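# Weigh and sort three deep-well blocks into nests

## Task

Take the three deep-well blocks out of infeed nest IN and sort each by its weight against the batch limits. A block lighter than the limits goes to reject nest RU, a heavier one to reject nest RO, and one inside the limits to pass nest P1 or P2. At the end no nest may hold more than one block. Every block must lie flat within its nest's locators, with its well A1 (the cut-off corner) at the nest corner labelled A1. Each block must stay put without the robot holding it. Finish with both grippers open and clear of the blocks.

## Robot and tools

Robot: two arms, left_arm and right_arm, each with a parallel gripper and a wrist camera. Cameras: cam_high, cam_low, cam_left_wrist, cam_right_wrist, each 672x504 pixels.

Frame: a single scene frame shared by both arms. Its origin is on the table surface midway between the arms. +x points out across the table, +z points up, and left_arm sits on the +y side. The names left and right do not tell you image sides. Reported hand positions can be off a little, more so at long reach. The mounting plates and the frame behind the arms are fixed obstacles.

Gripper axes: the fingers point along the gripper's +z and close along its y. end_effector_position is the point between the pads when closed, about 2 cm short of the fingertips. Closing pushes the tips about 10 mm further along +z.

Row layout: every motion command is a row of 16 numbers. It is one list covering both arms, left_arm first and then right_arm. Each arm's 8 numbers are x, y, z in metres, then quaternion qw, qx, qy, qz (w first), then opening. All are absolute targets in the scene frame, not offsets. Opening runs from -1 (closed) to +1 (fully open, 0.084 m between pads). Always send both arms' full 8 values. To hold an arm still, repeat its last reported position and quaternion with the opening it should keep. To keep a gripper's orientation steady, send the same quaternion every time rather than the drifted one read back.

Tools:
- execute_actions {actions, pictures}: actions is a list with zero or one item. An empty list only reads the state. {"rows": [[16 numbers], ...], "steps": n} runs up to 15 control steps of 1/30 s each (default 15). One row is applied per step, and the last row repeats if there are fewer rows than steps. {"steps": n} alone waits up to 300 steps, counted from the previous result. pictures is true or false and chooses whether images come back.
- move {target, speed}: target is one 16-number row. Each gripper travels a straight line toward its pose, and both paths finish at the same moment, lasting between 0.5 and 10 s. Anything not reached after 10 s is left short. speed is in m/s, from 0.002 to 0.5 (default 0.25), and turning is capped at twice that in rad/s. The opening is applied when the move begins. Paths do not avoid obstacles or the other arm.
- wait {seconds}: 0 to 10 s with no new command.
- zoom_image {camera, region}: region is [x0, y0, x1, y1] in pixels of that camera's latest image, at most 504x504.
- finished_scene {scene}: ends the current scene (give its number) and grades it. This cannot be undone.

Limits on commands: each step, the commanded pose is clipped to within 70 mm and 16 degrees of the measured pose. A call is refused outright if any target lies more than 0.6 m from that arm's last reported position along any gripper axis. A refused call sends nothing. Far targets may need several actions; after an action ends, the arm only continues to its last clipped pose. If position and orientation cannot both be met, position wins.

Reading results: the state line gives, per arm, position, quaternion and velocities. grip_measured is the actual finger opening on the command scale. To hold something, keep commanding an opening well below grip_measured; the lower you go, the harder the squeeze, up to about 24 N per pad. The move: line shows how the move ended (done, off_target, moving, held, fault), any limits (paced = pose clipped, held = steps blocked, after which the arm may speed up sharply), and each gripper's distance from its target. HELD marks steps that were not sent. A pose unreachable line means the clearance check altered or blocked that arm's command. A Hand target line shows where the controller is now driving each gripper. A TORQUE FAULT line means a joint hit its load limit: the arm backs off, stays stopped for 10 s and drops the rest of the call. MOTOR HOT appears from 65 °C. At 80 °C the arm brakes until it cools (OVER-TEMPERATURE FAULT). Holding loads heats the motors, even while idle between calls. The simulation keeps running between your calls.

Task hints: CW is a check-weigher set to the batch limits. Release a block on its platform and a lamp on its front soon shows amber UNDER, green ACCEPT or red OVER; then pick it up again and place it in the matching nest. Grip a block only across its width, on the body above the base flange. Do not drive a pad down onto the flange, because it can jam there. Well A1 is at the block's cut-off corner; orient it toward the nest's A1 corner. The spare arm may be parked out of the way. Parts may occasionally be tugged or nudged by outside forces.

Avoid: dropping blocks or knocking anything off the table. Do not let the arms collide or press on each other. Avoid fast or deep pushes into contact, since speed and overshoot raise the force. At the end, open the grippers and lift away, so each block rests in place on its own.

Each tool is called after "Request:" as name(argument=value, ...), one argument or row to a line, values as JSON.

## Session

Request:
execute_actions(
  actions=[],
)

Scene clock: 0.00 s of 12600.00 s.
left_arm: end_effector_position=(-0.0470, +0.4861, +0.3005) grip_measured=+1.00 end_effector_quat_wxyz=(+0.548, -0.139, +0.764, +0.310) end_effector_velocity=(-0.000, -0.000, +0.000) end_effector_angular_velocity=(+0.001, +0.001, +0.001) | right_arm: end_effector_position=(+0.4913, +0.0766, +0.1862) grip_measured=+1.00 end_effector_quat_wxyz=(-0.123, -0.672, +0.728, -0.059) end_effector_velocity=(+0.000, -0.001, -0.001) end_effector_angular_velocity=(-0.003, +0.002, +0.001)
Joint positions: left_arm=[ 2.882  0.819 -0.829 -0.907  2.251  0.528  0.084] | right_arm=[ 0.886  1.302 -2.162 -0.883  1.558 -3.28   0.084]
Joint velocities: left_arm=[ 0.001 -0.     0.    -0.    -0.     0.    -0.   ] | right_arm=[-0.002 -0.     0.     0.     0.002 -0.002  0.   ]
Joint torques (N m, as the arm reports them, + toward a larger angle): no reading
Motor temperatures (°C, as the motors report them): left_arm=[28 30 33 29 35 34] | right_arm=[28 34 33 33 35 33]
Hand target (left_arm): -0.047, +0.486, +0.301; +0.548, -0.139, +0.764, +0.310
Hand target (right_arm): +0.491, +0.077, +0.186; +0.123, +0.672, -0.728, +0.059
camera_calibration (this result's frames):
cam_left_wrist: T_world_to_cam=[[-0.5617, 0.765503, 0.313844, -0.466088], [0.361788, -0.113882, 0.925278, -0.141184], [0.744045, 0.633274, -0.212983, -0.0777921], [0, 0, 0, 1]] pos_world=[-0.152842, 0.389977, 0.260345]
cam_right_wrist: T_world_to_cam=[[-0.99285, 0.0564439, 0.105178, 0.493267], [0.0277547, 0.966149, -0.256489, 0.0307208], [-0.116095, -0.251736, -0.960808, 0.387768], [0, 0, 0, 1]] pos_world=[0.533905, 0.0400922, 0.328569]

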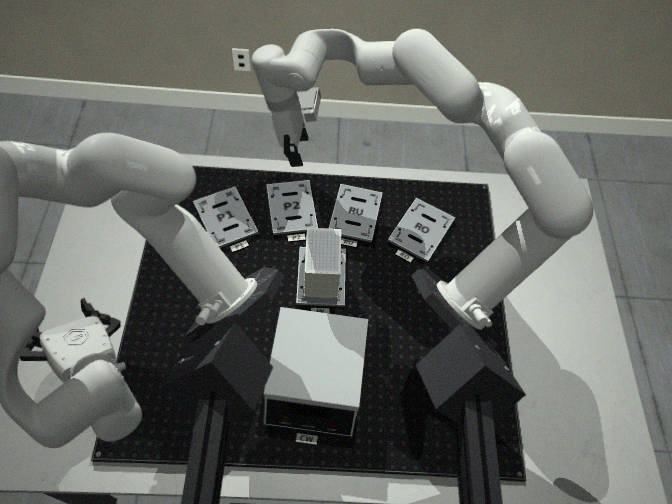

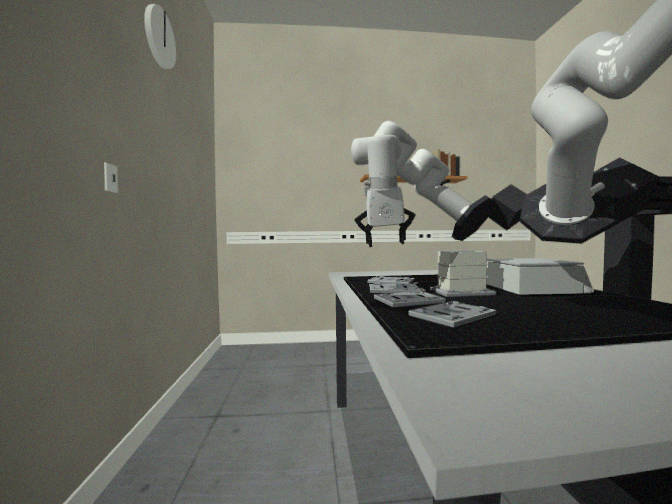

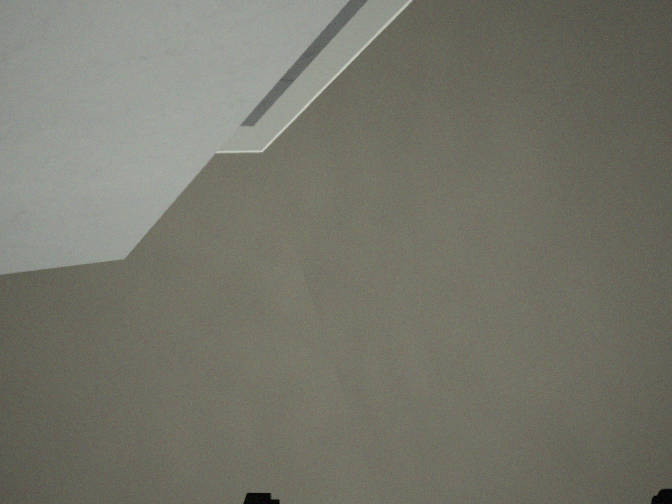

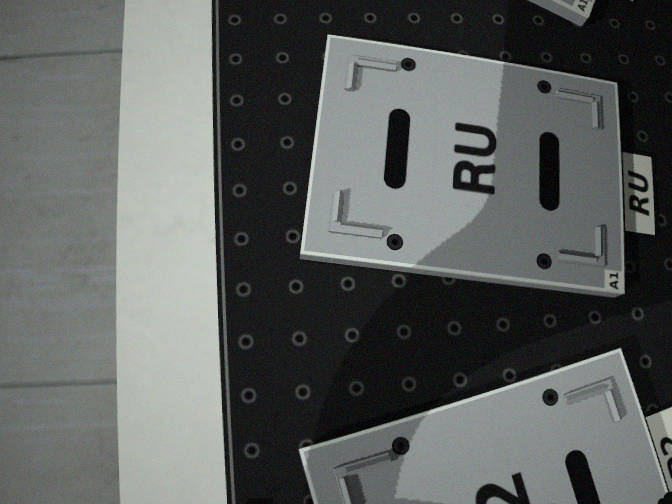

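Request:
move(
  target=[-0.047,0.486,0.3005,0.548,-0.139,0.764,0.31,1,0.14,0.0,0.30,0,1,0,0,1],
  speed=0.25,
)

Scene clock: 15.37 s of 12600.00 s.
left_arm: end_effector_position=(-0.0470, +0.4860, +0.3005) grip_measured=+1.00 end_effector_quat_wxyz=(+0.548, -0.139, +0.764, +0.310) end_effector_velocity=(+0.000, -0.000, +0.000) end_effector_angular_velocity=(-0.001, -0.001, -0.000) | right_arm: end_effector_position=(+0.1400, +0.0015, +0.3001) grip_measured=+1.00 end_effector_quat_wxyz=(-0.001, +1.000, +0.000, +0.001) end_effector_velocity=(-0.002, -0.001, +0.001) end_effector_angular_velocity=(-0.002, +0.001, +0.006)
Joint positions: left_arm=[ 2.882  0.82  -0.828 -0.907  2.251  0.529  0.084] | right_arm=[ 1.49   0.748 -0.912 -0.684  1.026 -4.172  0.084]
Joint velocities: left_arm=[ 0.    -0.    -0.     0.     0.    -0.001  0.   ] | right_arm=[ 0.005 -0.     0.002  0.006  0.    -0.005 -0.   ]
Joint torques (N m, as the arm reports them, + toward a larger angle): left_arm=[ 14.44 -21.8   -8.61   0.03   1.06  -0.04] | right_arm=[  9.46 -17.79 -14.01  -0.57  -1.36  -0.06]
Motor temperatures (°C, as the motors report them): left_arm=[29 30 33 29 35 34] | right_arm=[29 34 35 33 35 33]
Hand target (left_arm): -0.047, +0.486, +0.301; +0.548, -0.139, +0.764, +0.310
Hand target (right_arm): +0.140, +0.001, +0.300; -0.001, +1.000, +0.001, +0.001
Off the commanded pose (left_arm): 0.000 m, 0 deg.
Off the commanded pose (right_arm): 0.002 m, 0 deg.
After step 90, 8.47 s passed at rest.
move: done
camera_calibration (this result's frames):
cam_left_wrist: T_world_to_cam=[[-0.562039, 0.765072, 0.314287, -0.465924], [0.36181, -0.114282, 0.925221, -0.140972], [0.743778, 0.633722, -0.21258, -0.0780637], [0, 0, 0, 1]] pos_world=[-0.1528, 0.389826, 0.26027]
cam_right_wrist: T_world_to_cam=[[0.0383123, -0.999158, 0.0146889, 0.0210745], [-0.999262, -0.0383466, -0.00206075, 0.211101], [0.00262228, -0.0145991, -0.99989, 0.432302], [0, 0, 0, 1]] pos_world=[0.209004, 0.035463, 0.43238]

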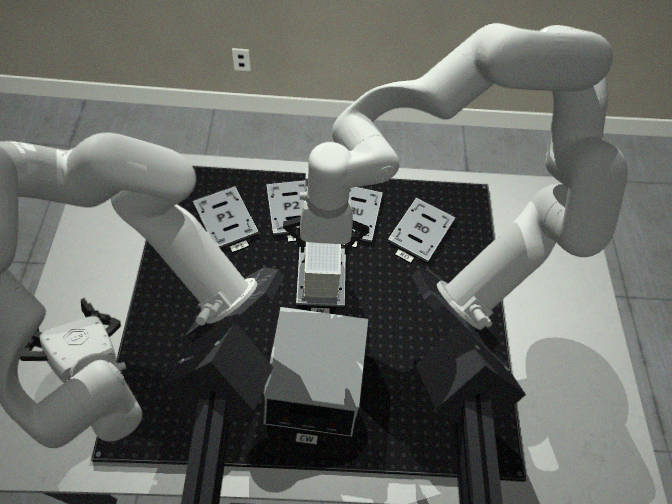

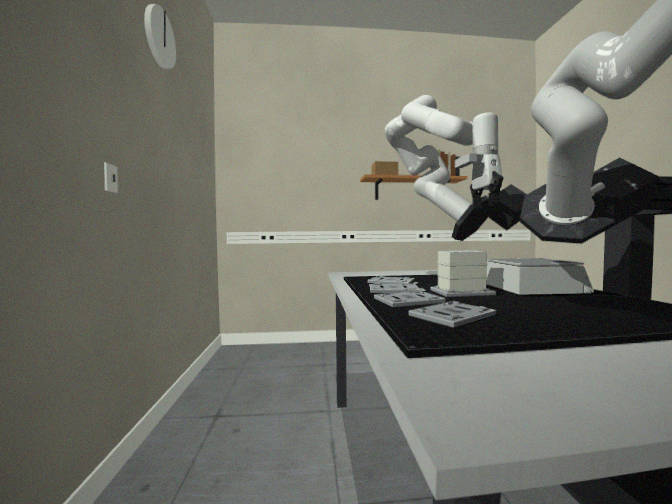

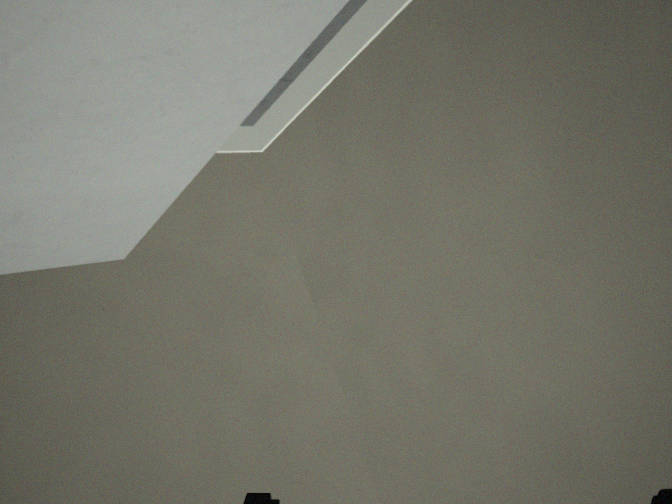

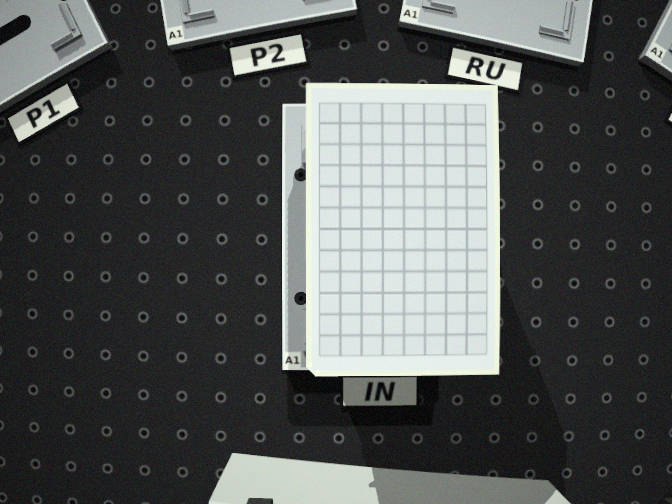

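Request:
move(
  target=[-0.047,0.486,0.3005,0.548,-0.139,0.764,0.31,1,0.221,0.0034,0.166,0,0.9998,0.0192,0,1],
  speed=0.1,
)

Request:
zoom_image(
  camera="cam_high",
  region=[260,190,390,290],
)

Scene clock: 28.93 s of 12600.00 s.
left_arm: end_effector_position=(-0.0470, +0.4860, +0.3005) grip_measured=+1.00 end_effector_quat_wxyz=(+0.548, -0.139, +0.764, +0.310) end_effector_velocity=(+0.000, +0.000, -0.001) end_effector_angular_velocity=(-0.001, +0.000, -0.001) | right_arm: end_effector_position=(+0.2213, +0.0034, +0.1659) grip_measured=+1.00 end_effector_quat_wxyz=(+0.000, +1.000, +0.019, +0.001) end_effector_velocity=(+0.001, +0.001, -0.001) end_effector_angular_velocity=(+0.002, -0.000, +0.002)
Joint positions: left_arm=[ 2.882  0.82  -0.828 -0.907  2.251  0.529  0.084] | right_arm=[ 1.059  0.876 -0.924 -1.155  0.923 -4.135  0.084]
Joint velocities: left_arm=[-0.002  0.    -0.    -0.001 -0.001  0.     0.   ] | right_arm=[-0.005  0.003 -0.003 -0.007 -0.002 -0.    -0.   ]
Joint torques (N m, as the arm reports them, + toward a larger angle): left_arm=[ 14.59 -21.52  -8.52  -0.14   1.3    0.03] | right_arm=[ 12.46 -17.44  -8.43  -0.71  -1.09   0.11]
Motor temperatures (°C, as the motors report them): left_arm=[29 30 33 29 35 34] | right_arm=[29 34 36 33 35 33]
Hand target (left_arm): -0.047, +0.486, +0.301; +0.548, -0.139, +0.764, +0.310
Hand target (right_arm): +0.221, +0.003, +0.166; +0.000, +1.000, +0.019, +0.001
Off the commanded pose (left_arm): 0.000 m, 0 deg.
Off the commanded pose (right_arm): 0.000 m, 0 deg.
After step 90, 8.50 s passed at rest.
move: done
camera_calibration (this result's frames):
cam_left_wrist: T_world_to_cam=[[-0.562039, 0.765073, 0.314286, -0.465923], [0.361809, -0.114281, 0.925221, -0.140973], [0.743778, 0.633722, -0.21258, -0.0780633], [0, 0, 0, 1]] pos_world=[-0.1528, 0.389825, 0.260269]
cam_right_wrist: T_world_to_cam=[[0.0760537, -0.996964, 0.0166637, 0.01308], [-0.997099, -0.0760955, -0.00188588, 0.291826], [0.00314819, -0.016472, -0.999859, 0.297812], [0, 0, 0, 1]] pos_world=[0.289047, 0.0401525, 0.298103]

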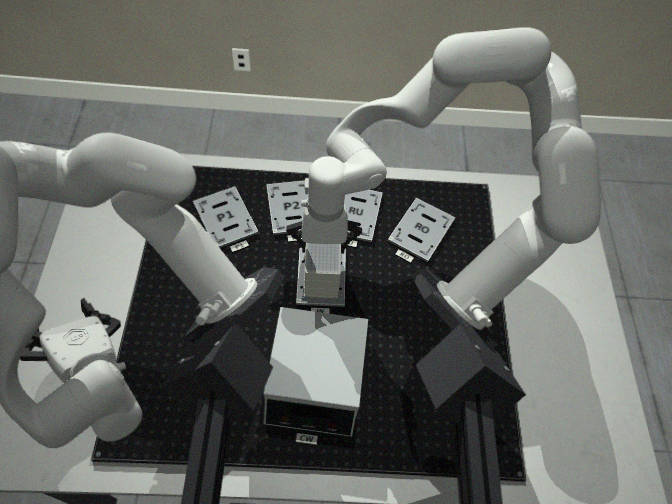

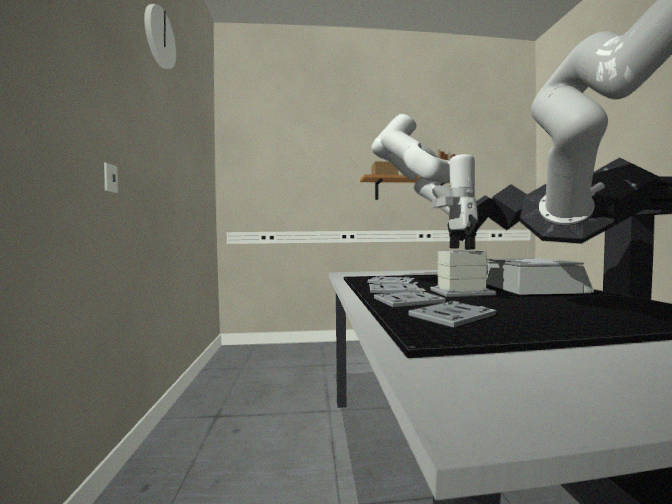

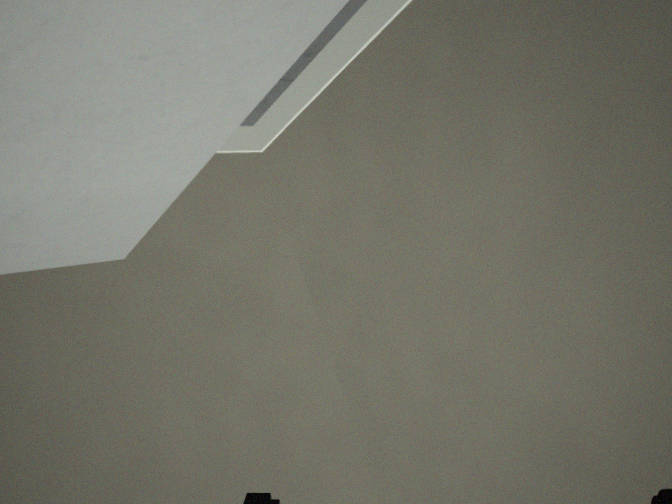

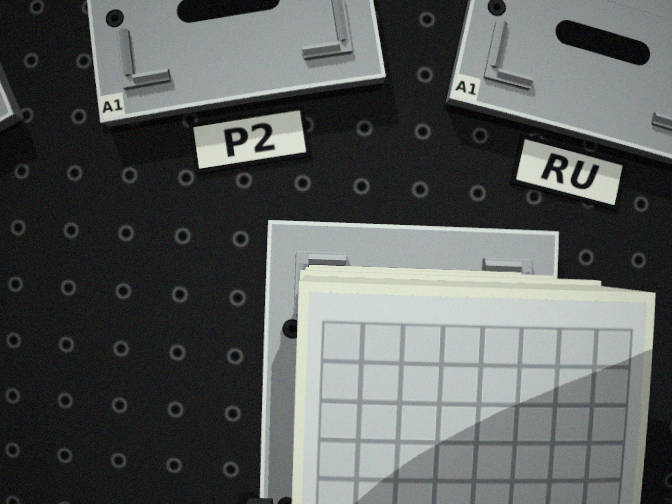

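Region (260, 190, 390, 290) of cam_high's 672x504 image, scaled by 3.877, with more detail than that image has; it fills the top 388 rows of this view, and the rest is white.

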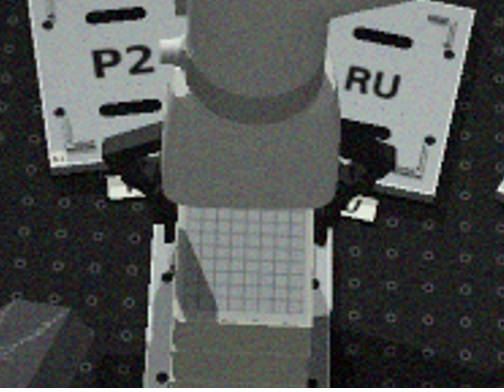

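Request:
move(
  target=[-0.047,0.486,0.3005,0.548,-0.139,0.764,0.31,1,0.221,0.0017,0.158,0,0.9998,0.0192,0,1],
  speed=0.01,
)

Request:
zoom_image(
  camera="cam_high",
  region=[285,220,365,280],
)

Request:
zoom_image(
  camera="cam_right_wrist",
  region=[230,444,310,504],
)

Scene clock: 50.60 s of 12600.00 s.
left_arm: end_effector_position=(-0.0470, +0.4860, +0.3005) grip_measured=+1.00 end_effector_quat_wxyz=(+0.548, -0.139, +0.764, +0.310) end_effector_velocity=(-0.000, -0.000, +0.000) end_effector_angular_velocity=(+0.000, +0.000, +0.000) | right_arm: end_effector_position=(+0.2210, +0.0017, +0.1582) grip_measured=+1.00 end_effector_quat_wxyz=(+0.000, +1.000, +0.019, +0.000) end_effector_velocity=(-0.000, +0.000, -0.002) end_effector_angular_velocity=(+0.002, +0.001, -0.001)
Joint positions: left_arm=[ 2.882  0.82  -0.828 -0.907  2.251  0.529  0.084] | right_arm=[ 1.041  0.887 -0.922 -1.18   0.917 -4.122  0.084]
Joint velocities: left_arm=[ 0.  0. -0. -0. -0. -0. -0.] | right_arm=[-0.005  0.003  0.    -0.008 -0.003  0.005 -0.   ]
Joint torques (N m, as the arm reports them, + toward a larger angle): left_arm=[ 14.63 -21.38  -8.46  -0.11   1.22   0.03] | right_arm=[ 12.79 -17.11  -8.04  -0.82  -1.51  -0.01]
Motor temperatures (°C, as the motors report them): left_arm=[29 30 33 29 35 34] | right_arm=[29 34 35 33 35 33]
Hand target (left_arm): -0.047, +0.486, +0.301; +0.548, -0.139, +0.764, +0.310
Hand target (right_arm): +0.221, +0.002, +0.158; +0.000, +1.000, +0.019, +0.000
Off the commanded pose (left_arm): 0.000 m, 0 deg.
Off the commanded pose (right_arm): 0.000 m, 0 deg.
After step 90, 17.67 s passed at rest.
move: done
camera_calibration (this result's frames):
cam_left_wrist: T_world_to_cam=[[-0.562039, 0.765073, 0.314286, -0.465923], [0.361809, -0.114281, 0.925221, -0.140973], [0.743778, 0.633722, -0.21258, -0.078063], [0, 0, 0, 1]] pos_world=[-0.1528, 0.389825, 0.260269]
cam_right_wrist: T_world_to_cam=[[0.0764252, -0.996938, 0.0165184, 0.0115435], [-0.997073, -0.0764483, -0.000764856, 0.29117], [0.00202531, -0.0164116, -0.999863, 0.290277], [0, 0, 0, 1]] pos_world=[0.288848, 0.0385316, 0.290269]

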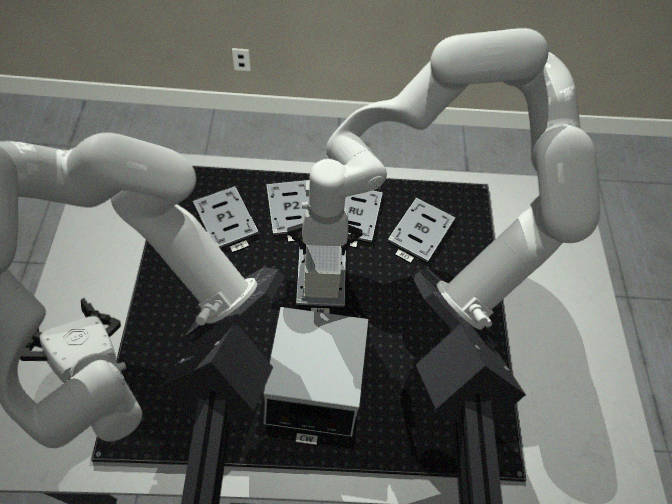

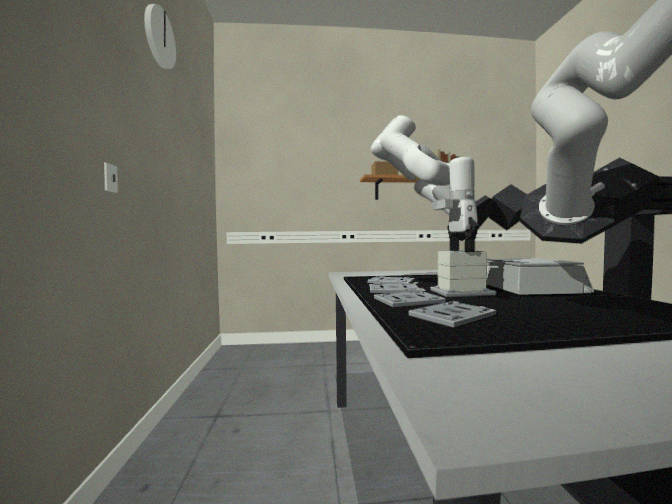

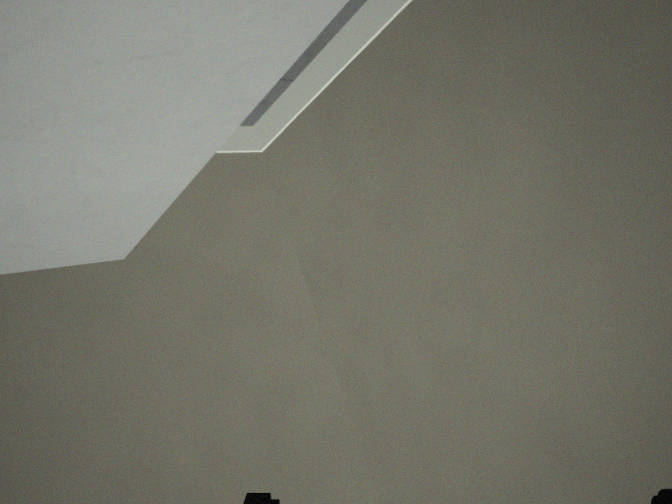

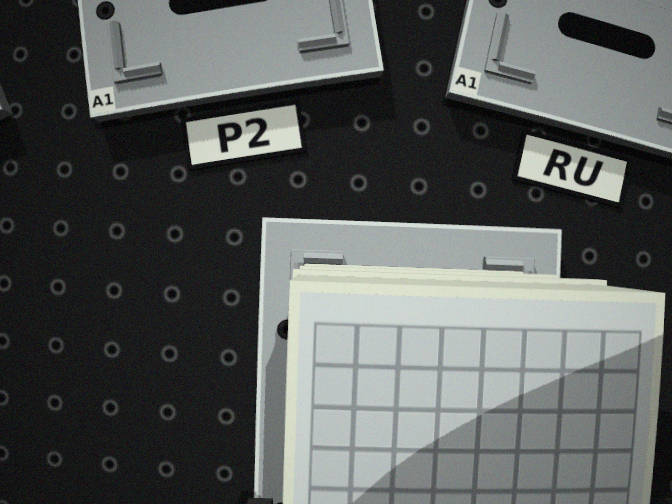

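Region (285, 220, 365, 280) of cam_high's 672x504 image, scaled by 6.300, with more detail than that image has; it fills the top 378 rows of this view, and the rest is white.

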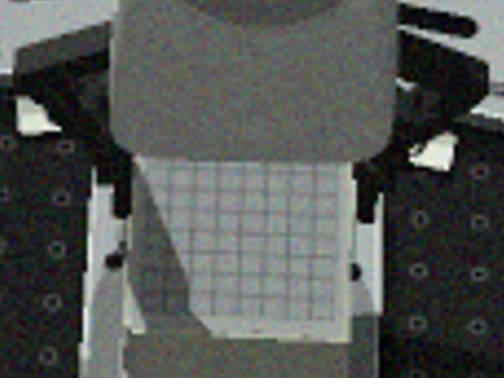

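Region (230, 444, 310, 504) of cam_right_wrist's 672x504 image, scaled by 6.300, with more detail than that image has; it fills the top 378 rows of this view, and the rest is white.

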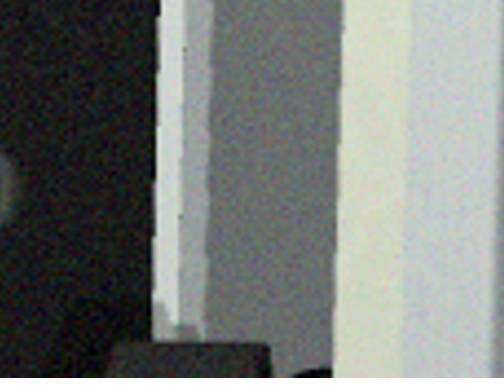

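Request:
move(
  target=[-0.047,0.486,0.3005,0.548,-0.139,0.764,0.31,1,0.221,0.0021,0.146,0,0.9998,0.0192,0,1],
  speed=0.006,
)

Scene clock: 60.37 s of 12600.00 s.
left_arm: end_effector_position=(-0.0470, +0.4860, +0.3005) grip_measured=+1.00 end_effector_quat_wxyz=(+0.548, -0.139, +0.764, +0.310) end_effector_velocity=(+0.000, +0.000, -0.000) end_effector_angular_velocity=(+0.000, -0.002, -0.000) | right_arm: end_effector_position=(+0.2210, +0.0020, +0.1460) grip_measured=+1.00 end_effector_quat_wxyz=(+0.000, +1.000, +0.019, +0.000) end_effector_velocity=(+0.000, +0.000, -0.001) end_effector_angular_velocity=(+0.001, -0.000, -0.001)
Joint positions: left_arm=[ 2.882  0.82  -0.828 -0.907  2.251  0.529  0.084] | right_arm=[ 1.013  0.912 -0.932 -1.218  0.911 -4.105  0.084]
Joint velocities: left_arm=[-0.002  0.     0.    -0.     0.001 -0.     0.   ] | right_arm=[-0.002  0.002 -0.001 -0.004 -0.001  0.002 -0.   ]
Joint torques (N m, as the arm reports them, + toward a larger angle): left_arm=[ 14.57 -21.14  -8.52  -0.06   1.15   0.04] | right_arm=[ 12.07 -17.29  -7.52  -1.01  -1.45  -0.06]
Motor temperatures (°C, as the motors report them): left_arm=[29 30 33 29 35 34] | right_arm=[29 34 35 33 35 33]
Hand target (left_arm): -0.047, +0.486, +0.301; +0.548, -0.139, +0.764, +0.310
Hand target (right_arm): +0.221, +0.002, +0.146; +0.000, +1.000, +0.019, +0.000
Off the commanded pose (left_arm): 0.000 m, 0 deg.
Off the commanded pose (right_arm): 0.000 m, 0 deg.
After step 90, 4.53 s passed at rest.
move: done
camera_calibration (this result's frames):
cam_left_wrist: T_world_to_cam=[[-0.562039, 0.765073, 0.314286, -0.465923], [0.361809, -0.114281, 0.925221, -0.140973], [0.743778, 0.633722, -0.21258, -0.0780632], [0, 0, 0, 1]] pos_world=[-0.1528, 0.389825, 0.260269]
cam_right_wrist: T_world_to_cam=[[0.0764538, -0.996935, 0.0165823, 0.012052], [-0.997071, -0.0764769, -0.000767061, 0.291174], [0.00203287, -0.0164751, -0.999862, 0.278178], [0, 0, 0, 1]] pos_world=[0.288834, 0.0388661, 0.278164]

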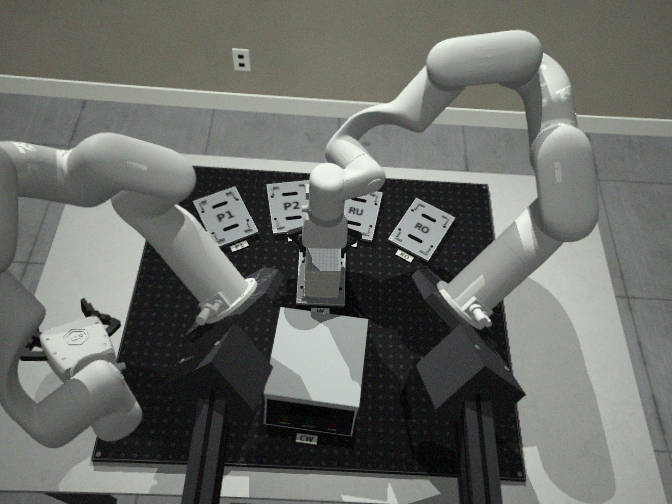

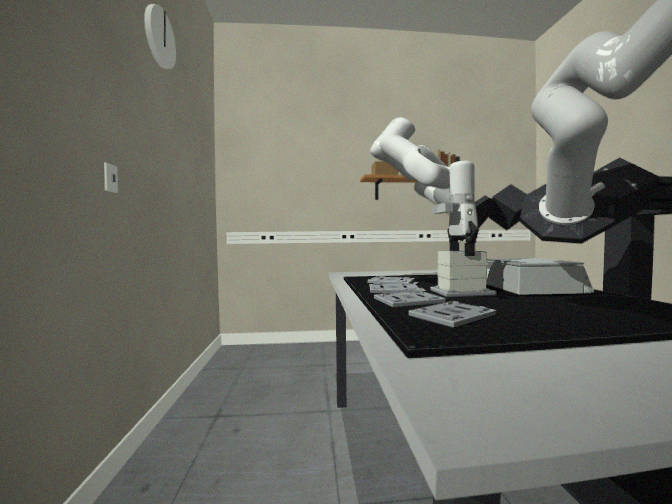

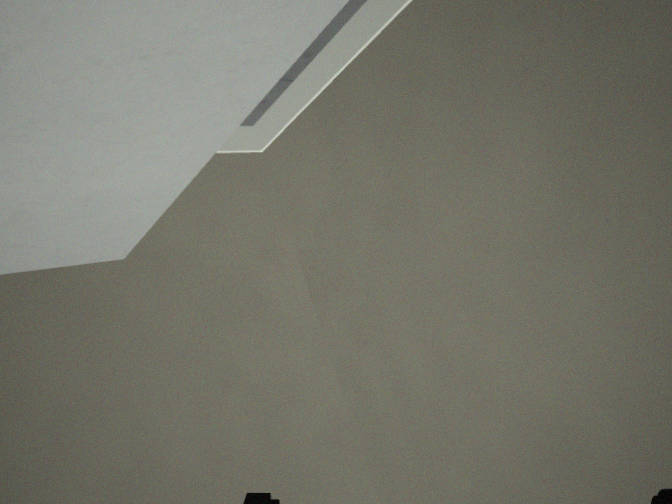

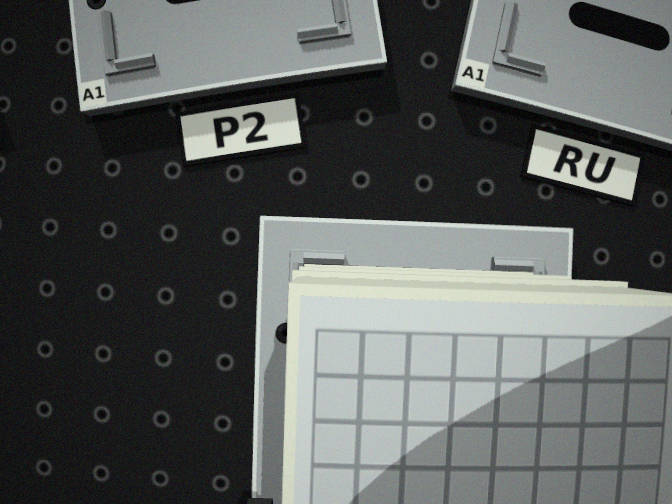

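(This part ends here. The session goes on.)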